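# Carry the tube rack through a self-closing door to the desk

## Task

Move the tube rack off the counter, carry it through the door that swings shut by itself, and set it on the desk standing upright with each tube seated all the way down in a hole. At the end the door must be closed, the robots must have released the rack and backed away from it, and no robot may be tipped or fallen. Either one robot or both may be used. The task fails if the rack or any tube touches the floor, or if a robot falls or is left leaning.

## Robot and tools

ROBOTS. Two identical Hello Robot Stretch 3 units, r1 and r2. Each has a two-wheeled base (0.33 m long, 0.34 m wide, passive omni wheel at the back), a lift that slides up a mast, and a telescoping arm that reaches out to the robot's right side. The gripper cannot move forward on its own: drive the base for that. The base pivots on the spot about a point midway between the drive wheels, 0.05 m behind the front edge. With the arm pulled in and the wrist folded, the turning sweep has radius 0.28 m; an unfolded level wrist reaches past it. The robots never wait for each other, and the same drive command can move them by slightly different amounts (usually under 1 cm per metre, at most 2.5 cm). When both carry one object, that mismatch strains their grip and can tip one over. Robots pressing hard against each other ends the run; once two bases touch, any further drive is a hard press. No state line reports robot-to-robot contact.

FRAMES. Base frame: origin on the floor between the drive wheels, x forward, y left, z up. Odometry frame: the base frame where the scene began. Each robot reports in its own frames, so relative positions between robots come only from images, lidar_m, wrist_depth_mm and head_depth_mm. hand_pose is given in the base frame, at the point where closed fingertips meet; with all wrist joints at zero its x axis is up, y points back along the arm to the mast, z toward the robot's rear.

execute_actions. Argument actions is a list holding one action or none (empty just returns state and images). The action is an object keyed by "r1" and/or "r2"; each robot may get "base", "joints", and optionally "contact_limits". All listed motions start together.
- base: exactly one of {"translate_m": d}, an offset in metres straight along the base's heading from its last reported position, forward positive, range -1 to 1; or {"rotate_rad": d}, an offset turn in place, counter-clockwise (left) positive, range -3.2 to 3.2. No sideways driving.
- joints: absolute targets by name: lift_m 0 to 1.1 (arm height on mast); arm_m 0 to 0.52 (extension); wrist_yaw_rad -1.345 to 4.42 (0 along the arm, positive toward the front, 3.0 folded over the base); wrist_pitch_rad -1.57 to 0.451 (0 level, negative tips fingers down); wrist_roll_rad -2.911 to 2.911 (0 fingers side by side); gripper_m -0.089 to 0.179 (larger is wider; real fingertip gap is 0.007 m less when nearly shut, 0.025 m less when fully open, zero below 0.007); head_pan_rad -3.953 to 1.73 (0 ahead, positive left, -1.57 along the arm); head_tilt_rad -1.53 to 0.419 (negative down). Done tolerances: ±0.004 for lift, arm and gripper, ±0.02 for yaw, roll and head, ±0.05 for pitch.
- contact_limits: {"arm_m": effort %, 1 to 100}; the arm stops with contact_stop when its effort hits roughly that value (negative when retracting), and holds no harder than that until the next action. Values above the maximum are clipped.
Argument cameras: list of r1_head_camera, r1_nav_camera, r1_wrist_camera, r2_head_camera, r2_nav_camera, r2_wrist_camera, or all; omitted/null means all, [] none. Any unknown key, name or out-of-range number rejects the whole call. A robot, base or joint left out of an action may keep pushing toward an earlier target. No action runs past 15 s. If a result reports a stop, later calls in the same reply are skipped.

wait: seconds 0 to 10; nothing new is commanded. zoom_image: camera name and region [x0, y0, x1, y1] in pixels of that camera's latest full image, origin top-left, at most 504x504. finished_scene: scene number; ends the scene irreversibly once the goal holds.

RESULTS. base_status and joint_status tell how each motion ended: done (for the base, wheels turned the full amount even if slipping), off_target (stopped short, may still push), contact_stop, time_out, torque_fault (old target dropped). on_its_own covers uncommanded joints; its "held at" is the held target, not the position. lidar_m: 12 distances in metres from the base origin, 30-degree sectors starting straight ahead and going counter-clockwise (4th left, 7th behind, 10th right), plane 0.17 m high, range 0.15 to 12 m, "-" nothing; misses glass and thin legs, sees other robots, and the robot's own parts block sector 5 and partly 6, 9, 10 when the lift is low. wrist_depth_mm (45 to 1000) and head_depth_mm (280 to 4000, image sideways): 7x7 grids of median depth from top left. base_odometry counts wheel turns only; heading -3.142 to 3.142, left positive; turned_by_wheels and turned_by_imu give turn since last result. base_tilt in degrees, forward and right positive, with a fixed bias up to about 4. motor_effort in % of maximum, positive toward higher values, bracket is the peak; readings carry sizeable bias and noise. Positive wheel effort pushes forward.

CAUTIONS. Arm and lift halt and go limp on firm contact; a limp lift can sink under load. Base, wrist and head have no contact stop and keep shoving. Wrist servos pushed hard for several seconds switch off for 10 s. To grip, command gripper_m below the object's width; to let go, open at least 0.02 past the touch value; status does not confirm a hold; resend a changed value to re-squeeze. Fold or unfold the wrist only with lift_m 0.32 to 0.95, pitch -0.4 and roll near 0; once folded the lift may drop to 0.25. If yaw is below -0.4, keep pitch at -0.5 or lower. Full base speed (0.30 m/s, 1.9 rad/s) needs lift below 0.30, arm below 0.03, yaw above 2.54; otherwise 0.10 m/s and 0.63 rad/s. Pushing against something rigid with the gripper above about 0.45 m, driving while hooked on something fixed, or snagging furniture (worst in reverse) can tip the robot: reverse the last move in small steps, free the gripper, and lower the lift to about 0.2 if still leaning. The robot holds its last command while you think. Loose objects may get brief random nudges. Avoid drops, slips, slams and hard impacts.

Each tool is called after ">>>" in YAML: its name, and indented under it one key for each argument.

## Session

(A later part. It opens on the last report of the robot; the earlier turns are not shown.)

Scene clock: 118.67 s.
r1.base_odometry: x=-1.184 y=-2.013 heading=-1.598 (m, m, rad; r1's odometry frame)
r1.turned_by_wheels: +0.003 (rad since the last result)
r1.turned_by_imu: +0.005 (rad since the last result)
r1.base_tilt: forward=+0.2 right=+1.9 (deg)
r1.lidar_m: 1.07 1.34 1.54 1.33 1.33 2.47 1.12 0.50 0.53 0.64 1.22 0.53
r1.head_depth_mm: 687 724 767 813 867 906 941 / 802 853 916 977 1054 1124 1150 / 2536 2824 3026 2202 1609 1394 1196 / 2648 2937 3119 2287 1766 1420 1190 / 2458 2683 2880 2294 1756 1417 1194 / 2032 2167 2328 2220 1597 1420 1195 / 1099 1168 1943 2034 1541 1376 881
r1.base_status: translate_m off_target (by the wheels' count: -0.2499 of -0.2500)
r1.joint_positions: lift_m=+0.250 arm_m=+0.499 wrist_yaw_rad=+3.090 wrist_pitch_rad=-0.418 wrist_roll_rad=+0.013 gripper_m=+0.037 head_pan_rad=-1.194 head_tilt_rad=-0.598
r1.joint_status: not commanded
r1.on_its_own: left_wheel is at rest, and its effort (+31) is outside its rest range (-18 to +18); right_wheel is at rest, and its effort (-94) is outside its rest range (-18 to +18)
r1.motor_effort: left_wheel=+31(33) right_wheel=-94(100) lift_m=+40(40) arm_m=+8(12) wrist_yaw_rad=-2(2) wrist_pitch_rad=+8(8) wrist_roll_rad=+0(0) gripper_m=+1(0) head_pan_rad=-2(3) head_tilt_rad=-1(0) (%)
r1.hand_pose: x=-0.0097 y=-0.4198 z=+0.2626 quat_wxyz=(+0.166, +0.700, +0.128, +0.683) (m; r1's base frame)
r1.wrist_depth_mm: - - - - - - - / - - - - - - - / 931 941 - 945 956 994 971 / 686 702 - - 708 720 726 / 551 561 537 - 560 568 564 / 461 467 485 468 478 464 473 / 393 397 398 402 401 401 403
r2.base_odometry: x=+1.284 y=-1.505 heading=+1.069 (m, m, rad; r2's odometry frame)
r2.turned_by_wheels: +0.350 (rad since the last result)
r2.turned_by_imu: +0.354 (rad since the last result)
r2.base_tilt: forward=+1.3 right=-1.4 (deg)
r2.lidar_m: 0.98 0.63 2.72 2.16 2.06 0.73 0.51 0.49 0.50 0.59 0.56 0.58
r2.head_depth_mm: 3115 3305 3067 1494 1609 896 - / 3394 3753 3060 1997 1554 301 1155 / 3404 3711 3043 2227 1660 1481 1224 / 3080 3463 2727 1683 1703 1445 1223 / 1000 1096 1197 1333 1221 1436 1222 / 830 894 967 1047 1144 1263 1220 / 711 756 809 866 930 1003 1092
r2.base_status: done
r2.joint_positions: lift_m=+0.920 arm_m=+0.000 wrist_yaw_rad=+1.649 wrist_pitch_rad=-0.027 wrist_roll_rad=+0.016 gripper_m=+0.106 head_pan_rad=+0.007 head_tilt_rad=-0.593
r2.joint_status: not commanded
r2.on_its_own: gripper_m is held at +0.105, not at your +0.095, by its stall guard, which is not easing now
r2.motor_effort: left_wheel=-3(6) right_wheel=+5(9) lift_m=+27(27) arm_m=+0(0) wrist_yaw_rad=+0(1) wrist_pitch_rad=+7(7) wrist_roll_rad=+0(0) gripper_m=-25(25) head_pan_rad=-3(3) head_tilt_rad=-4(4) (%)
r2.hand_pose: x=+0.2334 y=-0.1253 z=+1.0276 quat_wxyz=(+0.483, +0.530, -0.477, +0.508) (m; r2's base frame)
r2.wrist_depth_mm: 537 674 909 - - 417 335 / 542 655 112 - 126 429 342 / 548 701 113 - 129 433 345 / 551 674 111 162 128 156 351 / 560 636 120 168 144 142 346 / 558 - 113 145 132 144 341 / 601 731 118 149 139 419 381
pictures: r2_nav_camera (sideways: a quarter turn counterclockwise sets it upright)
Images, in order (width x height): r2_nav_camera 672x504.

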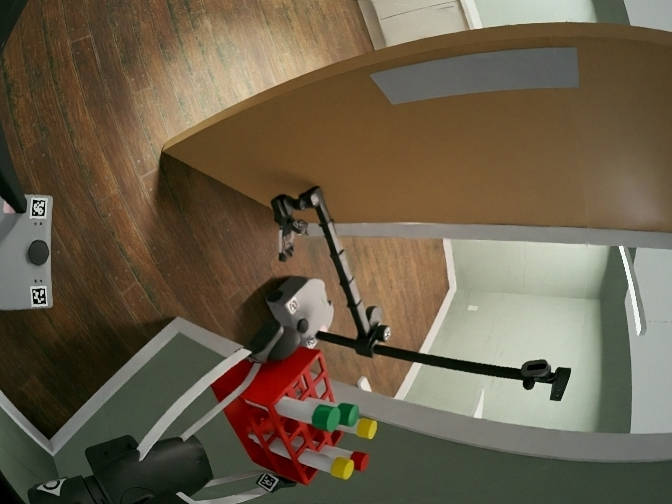

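Now same as scene 1. Repeat the sequence.

>>> execute_actions:
  actions:
    - {"r2":{"base":{"translate_m":0.42}}}
  cameras: []

>>> execute_actions:
  actions:
    - {"r2":{"base":{"rotate_rad":0.3}}}
  cameras: []

>>> execute_actions:
  actions:
    - {"r2":{"base":{"translate_m":0.15}}}
  cameras: ["r2_nav_camera"]

Scene clock: 124.33 s.
r1.base_odometry: x=-1.184 y=-2.013 heading=-1.598 (m, m, rad; r1's odometry frame)
r1.turned_by_wheels: +0.000 (rad since the last result)
r1.turned_by_imu: +0.000 (rad since the last result)
r1.base_tilt: forward=+0.1 right=+1.9 (deg)
r1.lidar_m: 1.07 1.35 1.54 1.32 1.32 2.47 1.11 0.50 0.53 0.64 0.83 0.53
r1.head_depth_mm: 688 724 766 816 863 904 944 / 803 855 913 980 1059 1123 1141 / 2538 2803 2980 2193 1602 1398 1200 / 2659 2929 3117 2285 1753 1380 1199 / 802 854 993 2020 1652 1309 1193 / 684 917 593 2084 1752 1263 1195 / 1655 788 559 2010 1752 1313 881
r1.base_status: not commanded
r1.joint_positions: lift_m=+0.250 arm_m=+0.499 wrist_yaw_rad=+3.090 wrist_pitch_rad=-0.418 wrist_roll_rad=+0.013 gripper_m=+0.037 head_pan_rad=-1.194 head_tilt_rad=-0.598
r1.joint_status: not commanded
r1.on_its_own: left_wheel is at rest, and its effort (+30) is outside its rest range (-18 to +18); right_wheel is at rest, and its effort (-94) is outside its rest range (-18 to +18)
r1.motor_effort: left_wheel=+30(31) right_wheel=-94(94) lift_m=+40(40) arm_m=+8(8) wrist_yaw_rad=-1(1) wrist_pitch_rad=+8(8) wrist_roll_rad=+0(0) gripper_m=+0(0) head_pan_rad=-2(2) head_tilt_rad=-1(1) (%)
r1.hand_pose: x=-0.0097 y=-0.4198 z=+0.2626 quat_wxyz=(+0.166, +0.700, +0.128, +0.683) (m; r1's base frame)
r1.wrist_depth_mm: - - - - - - - / - - - - - - - / 938 945 - 963 970 972 974 / 694 700 - - 714 723 723 / 553 552 534 - 571 573 571 / 463 459 479 464 476 466 473 / 395 397 394 402 400 399 403
r2.base_odometry: x=+1.487 y=-1.137 heading=+1.069 (m, m, rad; r2's odometry frame)
r2.turned_by_wheels: +0.000 (rad since the last result)
r2.turned_by_imu: +0.000 (rad since the last result)
r2.base_tilt: forward=+1.4 right=-1.4 (deg)
r2.lidar_m: 0.76 0.45 0.40 0.39 2.29 1.25 0.89 0.84 0.50 0.35 0.32 0.83
r2.head_depth_mm: 2812 2990 3055 2242 1156 1258 - / 3080 3332 3039 2249 1696 301 1155 / 2973 3299 3043 2240 1743 1346 1225 / 2799 3121 2889 2134 1693 1372 1180 / 758 835 928 1016 1139 1175 1147 / 635 682 736 801 873 918 829 / 542 577 616 658 708 766 834
r2.base_status: done
r2.joint_positions: lift_m=+0.920 arm_m=+0.000 wrist_yaw_rad=+1.649 wrist_pitch_rad=-0.027 wrist_roll_rad=+0.016 gripper_m=+0.106 head_pan_rad=+0.007 head_tilt_rad=-0.593
r2.joint_status: not commanded
r2.on_its_own: gripper_m is held at +0.105, not at your +0.095, by its stall guard, which is not easing now
r2.motor_effort: left_wheel=-3(4) right_wheel=+4(10) lift_m=+28(27) arm_m=-1(1) wrist_yaw_rad=+1(0) wrist_pitch_rad=+7(7) wrist_roll_rad=+0(1) gripper_m=-25(25) head_pan_rad=-2(2) head_tilt_rad=-4(4) (%)
r2.hand_pose: x=+0.2334 y=-0.1253 z=+1.0276 quat_wxyz=(+0.483, +0.530, -0.477, +0.508) (m; r2's base frame)
r2.wrist_depth_mm: 434 553 735 - - - - / 438 529 112 - 126 - - / 446 558 114 - 129 - - / 449 543 110 163 128 155 - / 454 510 120 167 144 141 - / 456 - 114 145 132 144 - / 450 587 118 149 139 - -
pictures: none
No camera images: the call's "cameras" was empty. Leave "cameras" out to get every camera's image.

Scene clock: 125.83 s.
r1.base_odometry: x=-1.184 y=-2.013 heading=-1.598 (m, m, rad; r1's odometry frame)
r1.turned_by_wheels: +0.000 (rad since the last result)
r1.turned_by_imu: +0.000 (rad since the last result)
r1.base_tilt: forward=+0.1 right=+1.9 (deg)
r1.lidar_m: 1.07 1.35 1.54 1.32 1.33 2.46 1.12 0.50 0.53 0.64 0.83 0.53
r1.head_depth_mm: 689 724 764 809 863 905 938 / 804 857 913 980 1055 1126 1143 / 2527 2833 3033 2211 1595 1387 1202 / 2641 2931 3094 2274 1763 1424 1184 / 2453 2657 562 2026 1597 1315 1194 / 670 852 696 2170 1750 1238 1194 / 1656 788 686 2046 1726 1263 882
r1.base_status: not commanded
r1.joint_positions: lift_m=+0.250 arm_m=+0.499 wrist_yaw_rad=+3.090 wrist_pitch_rad=-0.418 wrist_roll_rad=+0.013 gripper_m=+0.037 head_pan_rad=-1.194 head_tilt_rad=-0.598
r1.joint_status: not commanded
r1.on_its_own: left_wheel is at rest, and its effort (+31) is outside its rest range (-18 to +18); right_wheel is at rest, and its effort (-94) is outside its rest range (-18 to +18)
r1.motor_effort: left_wheel=+31(31) right_wheel=-94(94) lift_m=+40(40) arm_m=+8(8) wrist_yaw_rad=-2(1) wrist_pitch_rad=+8(8) wrist_roll_rad=+0(0) gripper_m=+0(1) head_pan_rad=-2(2) head_tilt_rad=-1(1) (%)
r1.hand_pose: x=-0.0097 y=-0.4198 z=+0.2626 quat_wxyz=(+0.166, +0.700, +0.128, +0.683) (m; r1's base frame)
r1.wrist_depth_mm: - - - - - - - / - - - - - - - / 923 941 - 952 964 958 973 / 692 692 - - 711 714 711 / 552 555 536 - 572 573 571 / 457 465 484 468 477 468 470 / 395 397 398 398 401 399 400
r2.base_odometry: x=+1.487 y=-1.137 heading=+1.368 (m, m, rad; r2's odometry frame)
r2.turned_by_wheels: +0.300 (rad since the last result)
r2.turned_by_imu: +0.303 (rad since the last result)
r2.base_tilt: forward=+1.3 right=-1.3 (deg)
r2.lidar_m: 0.53 0.40 0.40 2.28 1.72 0.98 0.84 0.69 0.39 0.32 0.32 0.83
r2.head_depth_mm: 792 2938 3082 2253 1758 979 - / 698 810 937 1108 1656 301 1154 / 600 677 776 910 1097 1241 1166 / 526 586 658 750 873 953 884 / 467 514 570 638 724 838 930 / 421 458 503 555 621 701 807 / 383 414 449 491 541 602 678
r2.base_status: done
r2.joint_positions: lift_m=+0.920 arm_m=+0.000 wrist_yaw_rad=+1.649 wrist_pitch_rad=-0.027 wrist_roll_rad=+0.016 gripper_m=+0.106 head_pan_rad=+0.007 head_tilt_rad=-0.593
r2.joint_status: not commanded
r2.on_its_own: gripper_m is held at +0.105, not at your +0.095, by its stall guard, which is not easing now
r2.motor_effort: left_wheel=-3(6) right_wheel=+5(10) lift_m=+27(27) arm_m=+0(0) wrist_yaw_rad=+1(0) wrist_pitch_rad=+7(7) wrist_roll_rad=+1(0) gripper_m=-25(25) head_pan_rad=-2(2) head_tilt_rad=-4(3) (%)
r2.hand_pose: x=+0.2334 y=-0.1253 z=+1.0276 quat_wxyz=(+0.483, +0.530, -0.477, +0.508) (m; r2's base frame)
r2.wrist_depth_mm: 358 415 509 675 - - - / 362 418 112 659 126 - - / 368 435 114 653 129 - - / 377 436 110 163 128 156 - / 381 422 120 167 144 141 - / 386 - 114 145 132 145 - / 386 472 118 149 139 808 817
pictures: none
No camera images: the call's "cameras" was empty. Leave "cameras" out to get every camera's image.

Scene clock: 128.50 s.
r1.base_odometry: x=-1.184 y=-2.013 heading=-1.598 (m, m, rad; r1's odometry frame)
r1.turned_by_wheels: +0.000 (rad since the last result)
r1.turned_by_imu: +0.000 (rad since the last result)
r1.base_tilt: forward=+0.2 right=+1.8 (deg)
r1.lidar_m: 1.07 1.35 1.55 1.32 1.33 2.46 1.12 0.50 0.53 0.64 0.73 0.53
r1.head_depth_mm: 686 725 767 812 864 903 942 / 800 853 903 978 1065 1125 1149 / 2497 2772 532 501 1595 1387 1191 / 2533 833 881 515 1637 1303 1193 / 581 782 585 2187 1743 1241 1134 / 2023 772 607 2271 1740 1274 1171 / 1732 1709 602 2038 1734 1375 883
r1.base_status: not commanded
r1.joint_positions: lift_m=+0.250 arm_m=+0.499 wrist_yaw_rad=+3.090 wrist_pitch_rad=-0.418 wrist_roll_rad=+0.013 gripper_m=+0.037 head_pan_rad=-1.194 head_tilt_rad=-0.598
r1.joint_status: not commanded
r1.on_its_own: left_wheel is at rest, and its effort (+32) is outside its rest range (-18 to +18); right_wheel is at rest, and its effort (-94) is outside its rest range (-18 to +18)
r1.motor_effort: left_wheel=+32(31) right_wheel=-94(94) lift_m=+39(40) arm_m=+8(8) wrist_yaw_rad=-2(1) wrist_pitch_rad=+8(8) wrist_roll_rad=+0(0) gripper_m=+0(1) head_pan_rad=-2(2) head_tilt_rad=-2(1) (%)
r1.hand_pose: x=-0.0097 y=-0.4198 z=+0.2626 quat_wxyz=(+0.166, +0.700, +0.128, +0.683) (m; r1's base frame)
r1.wrist_depth_mm: - - - - - - - / - - - - - - - / 936 934 - 950 996 973 968 / 698 701 - - 715 734 733 / 549 558 538 - 567 573 562 / 457 461 481 464 479 471 473 / 392 394 398 399 401 401 401
r2.base_odometry: x=+1.517 y=-0.990 heading=+1.368 (m, m, rad; r2's odometry frame)
r2.turned_by_wheels: +0.000 (rad since the last result)
r2.turned_by_imu: +0.000 (rad since the last result)
r2.base_tilt: forward=+1.4 right=-1.3 (deg)
r2.lidar_m: 0.42 0.32 0.31 0.33 2.02 1.14 0.98 0.61 0.33 0.32 0.72 2.79
r2.head_depth_mm: 634 719 2780 2238 1761 1453 - / 542 623 740 883 1080 301 1153 / 465 525 599 705 852 1025 1153 / 407 452 509 581 676 810 915 / 362 399 442 494 560 651 766 / 326 355 389 430 480 543 627 / 297 320 348 380 419 466 526
r2.base_status: done
r2.joint_positions: lift_m=+0.920 arm_m=+0.000 wrist_yaw_rad=+1.649 wrist_pitch_rad=-0.027 wrist_roll_rad=+0.016 gripper_m=+0.106 head_pan_rad=+0.007 head_tilt_rad=-0.593
r2.joint_status: not commanded
r2.on_its_own: gripper_m is held at +0.105, not at your +0.095, by its stall guard, which is not easing now
r2.motor_effort: left_wheel=-3(3) right_wheel=+4(9) lift_m=+27(27) arm_m=-1(1) wrist_yaw_rad=+0(0) wrist_pitch_rad=+7(7) wrist_roll_rad=+0(0) gripper_m=-25(25) head_pan_rad=-2(3) head_tilt_rad=-4(3) (%)
r2.hand_pose: x=+0.2334 y=-0.1253 z=+1.0276 quat_wxyz=(+0.483, +0.530, -0.477, +0.508) (m; r2's base frame)
r2.wrist_depth_mm: 293 343 422 547 - - - / 299 345 112 542 126 - - / 305 360 114 541 129 - - / 308 358 110 163 128 156 - / 316 348 120 167 144 141 - / 315 - 113 145 132 144 - / 318 387 118 149 139 - -
pictures: r2_nav_camera (sideways: a quarter turn counterclockwise sets it upright)
Images, in order (width x height): r2_nav_camera 672x504.

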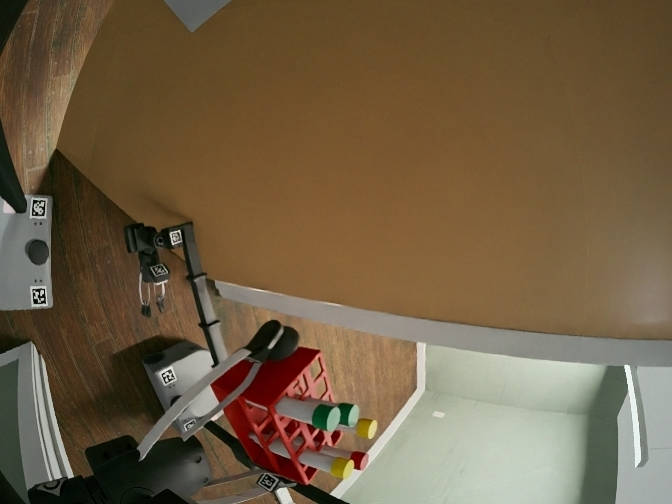

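>>> execute_actions:
  actions:
    - {"r1":{"joints":{"arm_m":0}},"r2":{"base":{"rotate_rad":-0.3}}}
  cameras: []

>>> execute_actions:
  actions:
    - {"r1":{"base":{"translate_m":-1.0}}}
  cameras: ["r2_nav_camera"]

Scene clock: 133.97 s.
r1.base_odometry: x=-1.184 y=-2.013 heading=-1.602 (m, m, rad; r1's odometry frame)
r1.turned_by_wheels: -0.003 (rad since the last result)
r1.turned_by_imu: -0.005 (rad since the last result)
r1.base_tilt: forward=+0.1 right=+1.8 (deg)
r1.lidar_m: 1.05 1.34 1.54 1.32 1.32 2.46 1.13 0.50 0.52 0.57 0.72 0.53
r1.head_depth_mm: 540 578 620 668 724 789 874 / 603 651 706 767 847 931 1052 / 683 741 816 900 1012 1150 1184 / 693 765 835 573 1194 1269 1192 / 583 792 2594 477 1754 1240 1154 / 2052 804 590 2085 1740 1325 1186 / 1732 1711 645 2045 1748 1378 890
r1.base_status: not commanded
r1.joint_positions: lift_m=+0.250 arm_m=+0.000 wrist_yaw_rad=+3.090 wrist_pitch_rad=-0.418 wrist_roll_rad=+0.013 gripper_m=+0.037 head_pan_rad=-1.194 head_tilt_rad=-0.598
r1.joint_status: all done
r1.motor_effort: left_wheel=-1(31) right_wheel=-1(94) lift_m=+40(40) arm_m=-3(7) wrist_yaw_rad=-2(2) wrist_pitch_rad=+8(8) wrist_roll_rad=+0(0) gripper_m=+0(1) head_pan_rad=-2(3) head_tilt_rad=-1(1) (%)
r1.hand_pose: x=-0.0097 y=+0.0787 z=+0.2626 quat_wxyz=(+0.166, +0.700, +0.128, +0.683) (m; r1's base frame)
r1.wrist_depth_mm: - - - - - - - / - - - - - - - / 938 926 935 937 955 980 994 / 698 698 - 709 709 711 719 / 555 555 - 580 565 571 571 / 462 - - - 478 468 467 / - - - - 404 400 402
r2.base_odometry: x=+1.517 y=-0.990 heading=+1.068 (m, m, rad; r2's odometry frame)
r2.turned_by_wheels: -0.300 (rad since the last result)
r2.turned_by_imu: -0.309 (rad since the last result)
r2.base_tilt: forward=+1.4 right=-1.3 (deg)
r2.lidar_m: 0.51 0.23 0.18 0.17 0.18 1.47 1.04 0.98 0.44 0.32 2.03 0.72
r2.head_depth_mm: 2769 2937 2984 2226 1659 965 - / 2992 3241 3061 2222 1754 295 1101 / 2852 3152 3023 2227 1749 1473 1227 / 699 2948 2742 2060 1637 1370 1223 / 604 651 705 765 838 929 1035 / 436 460 487 517 548 585 624 / 342 356 372 389 407 426 447
r2.base_status: done
r2.joint_positions: lift_m=+0.920 arm_m=+0.000 wrist_yaw_rad=+1.650 wrist_pitch_rad=-0.028 wrist_roll_rad=+0.016 gripper_m=+0.106 head_pan_rad=+0.006 head_tilt_rad=-0.596
r2.joint_status: not commanded
r2.on_its_own: gripper_m is held at +0.105, not at your +0.095, by its stall guard, which is not easing now
r2.motor_effort: left_wheel=-1(9) right_wheel=+4(21) lift_m=+26(27) arm_m=+0(1) wrist_yaw_rad=-1(3) wrist_pitch_rad=+8(8) wrist_roll_rad=+0(0) gripper_m=-26(26) head_pan_rad=-2(1) head_tilt_rad=-3(4) (%)
r2.hand_pose: x=+0.2333 y=-0.1251 z=+1.0272 quat_wxyz=(+0.484, +0.530, -0.476, +0.508) (m; r2's base frame)
r2.wrist_depth_mm: 303 403 620 - - - - / 305 382 117 - 128 - - / 305 409 116 - 130 - - / 307 387 111 166 129 629 - / 308 357 114 168 145 141 - / 305 - 113 144 132 144 - / 300 418 117 149 139 146 -
pictures: none
No camera images: the call's "cameras" was empty. Leave "cameras" out to get every camera's image.

Scene clock: 139.00 s.
r1.base_odometry: x=-1.153 y=-1.013 heading=-1.602 (m, m, rad; r1's odometry frame)
r1.turned_by_wheels: +0.000 (rad since the last result)
r1.turned_by_imu: +0.004 (rad since the last result)
r1.base_tilt: forward=+0.2 right=+1.9 (deg)
r1.lidar_m: 1.47 2.26 1.42 1.73 1.80 1.52 1.14 0.41 0.30 0.29 0.30 0.41
r1.head_depth_mm: - - - - 305 352 417 / - - - 289 321 374 447 / - - - 297 338 397 482 / - - 285 309 358 424 522 / - - 290 325 380 456 570 / - - 298 343 404 491 629 / - 286 313 363 433 535 703
r1.base_status: done
r1.joint_positions: lift_m=+0.250 arm_m=+0.000 wrist_yaw_rad=+3.089 wrist_pitch_rad=-0.418 wrist_roll_rad=+0.013 gripper_m=+0.037 head_pan_rad=-1.194 head_tilt_rad=-0.598
r1.joint_status: not commanded
r1.motor_effort: left_wheel=+0(6) right_wheel=+0(8) lift_m=+39(40) arm_m=-3(3) wrist_yaw_rad=-1(2) wrist_pitch_rad=+8(8) wrist_roll_rad=+1(0) gripper_m=+1(1) head_pan_rad=-2(3) head_tilt_rad=-1(1) (%)
r1.hand_pose: x=-0.0095 y=+0.0787 z=+0.2626 quat_wxyz=(+0.166, +0.700, +0.128, +0.683) (m; r1's base frame)
r1.wrist_depth_mm: - - - - - - - / - - - - - - - / 927 936 937 953 951 964 978 / 694 703 - 704 711 713 715 / 553 556 - 572 565 571 567 / 460 - - - 483 472 476 / - - - - 399 397 397
r2.base_odometry: x=+1.517 y=-0.990 heading=+1.068 (m, m, rad; r2's odometry frame)
r2.turned_by_wheels: +0.000 (rad since the last result)
r2.turned_by_imu: -0.001 (rad since the last result)
r2.base_tilt: forward=+1.4 right=-1.4 (deg)
r2.lidar_m: 0.51 0.23 0.18 0.17 0.18 1.47 1.03 0.98 0.44 0.32 2.04 2.08
r2.head_depth_mm: 2798 2927 2969 2217 1757 1449 - / 2983 3316 3059 2226 1758 295 1153 / 2839 3160 3034 2226 1756 1480 1230 / 700 1466 1631 1811 1642 1373 1228 / 604 651 703 767 838 927 1035 / 437 460 488 516 549 585 625 / 342 356 373 389 408 426 448
r2.base_status: not commanded
r2.joint_positions: lift_m=+0.920 arm_m=+0.000 wrist_yaw_rad=+1.650 wrist_pitch_rad=-0.028 wrist_roll_rad=+0.016 gripper_m=+0.106 head_pan_rad=+0.006 head_tilt_rad=-0.596
r2.joint_status: not commanded
r2.on_its_own: gripper_m is held at +0.105, not at your +0.095, by its stall guard, which is not easing now
r2.motor_effort: left_wheel=-1(1) right_wheel=+4(4) lift_m=+26(26) arm_m=+0(0) wrist_yaw_rad=-1(2) wrist_pitch_rad=+8(8) wrist_roll_rad=+0(1) gripper_m=-25(25) head_pan_rad=-2(2) head_tilt_rad=-2(3) (%)
r2.hand_pose: x=+0.2333 y=-0.1251 z=+1.0272 quat_wxyz=(+0.484, +0.530, -0.476, +0.508) (m; r2's base frame)
r2.wrist_depth_mm: 302 400 612 - - - - / 303 383 118 - 128 - - / 306 402 116 - 130 - - / 306 391 111 167 129 - - / 309 356 114 168 145 142 - / 304 - 113 144 132 143 - / 302 413 117 149 139 146 -
pictures: r2_nav_camera (sideways: a quarter turn counterclockwise sets it upright)
Images, in order (width x height): r2_nav_camera 672x504.

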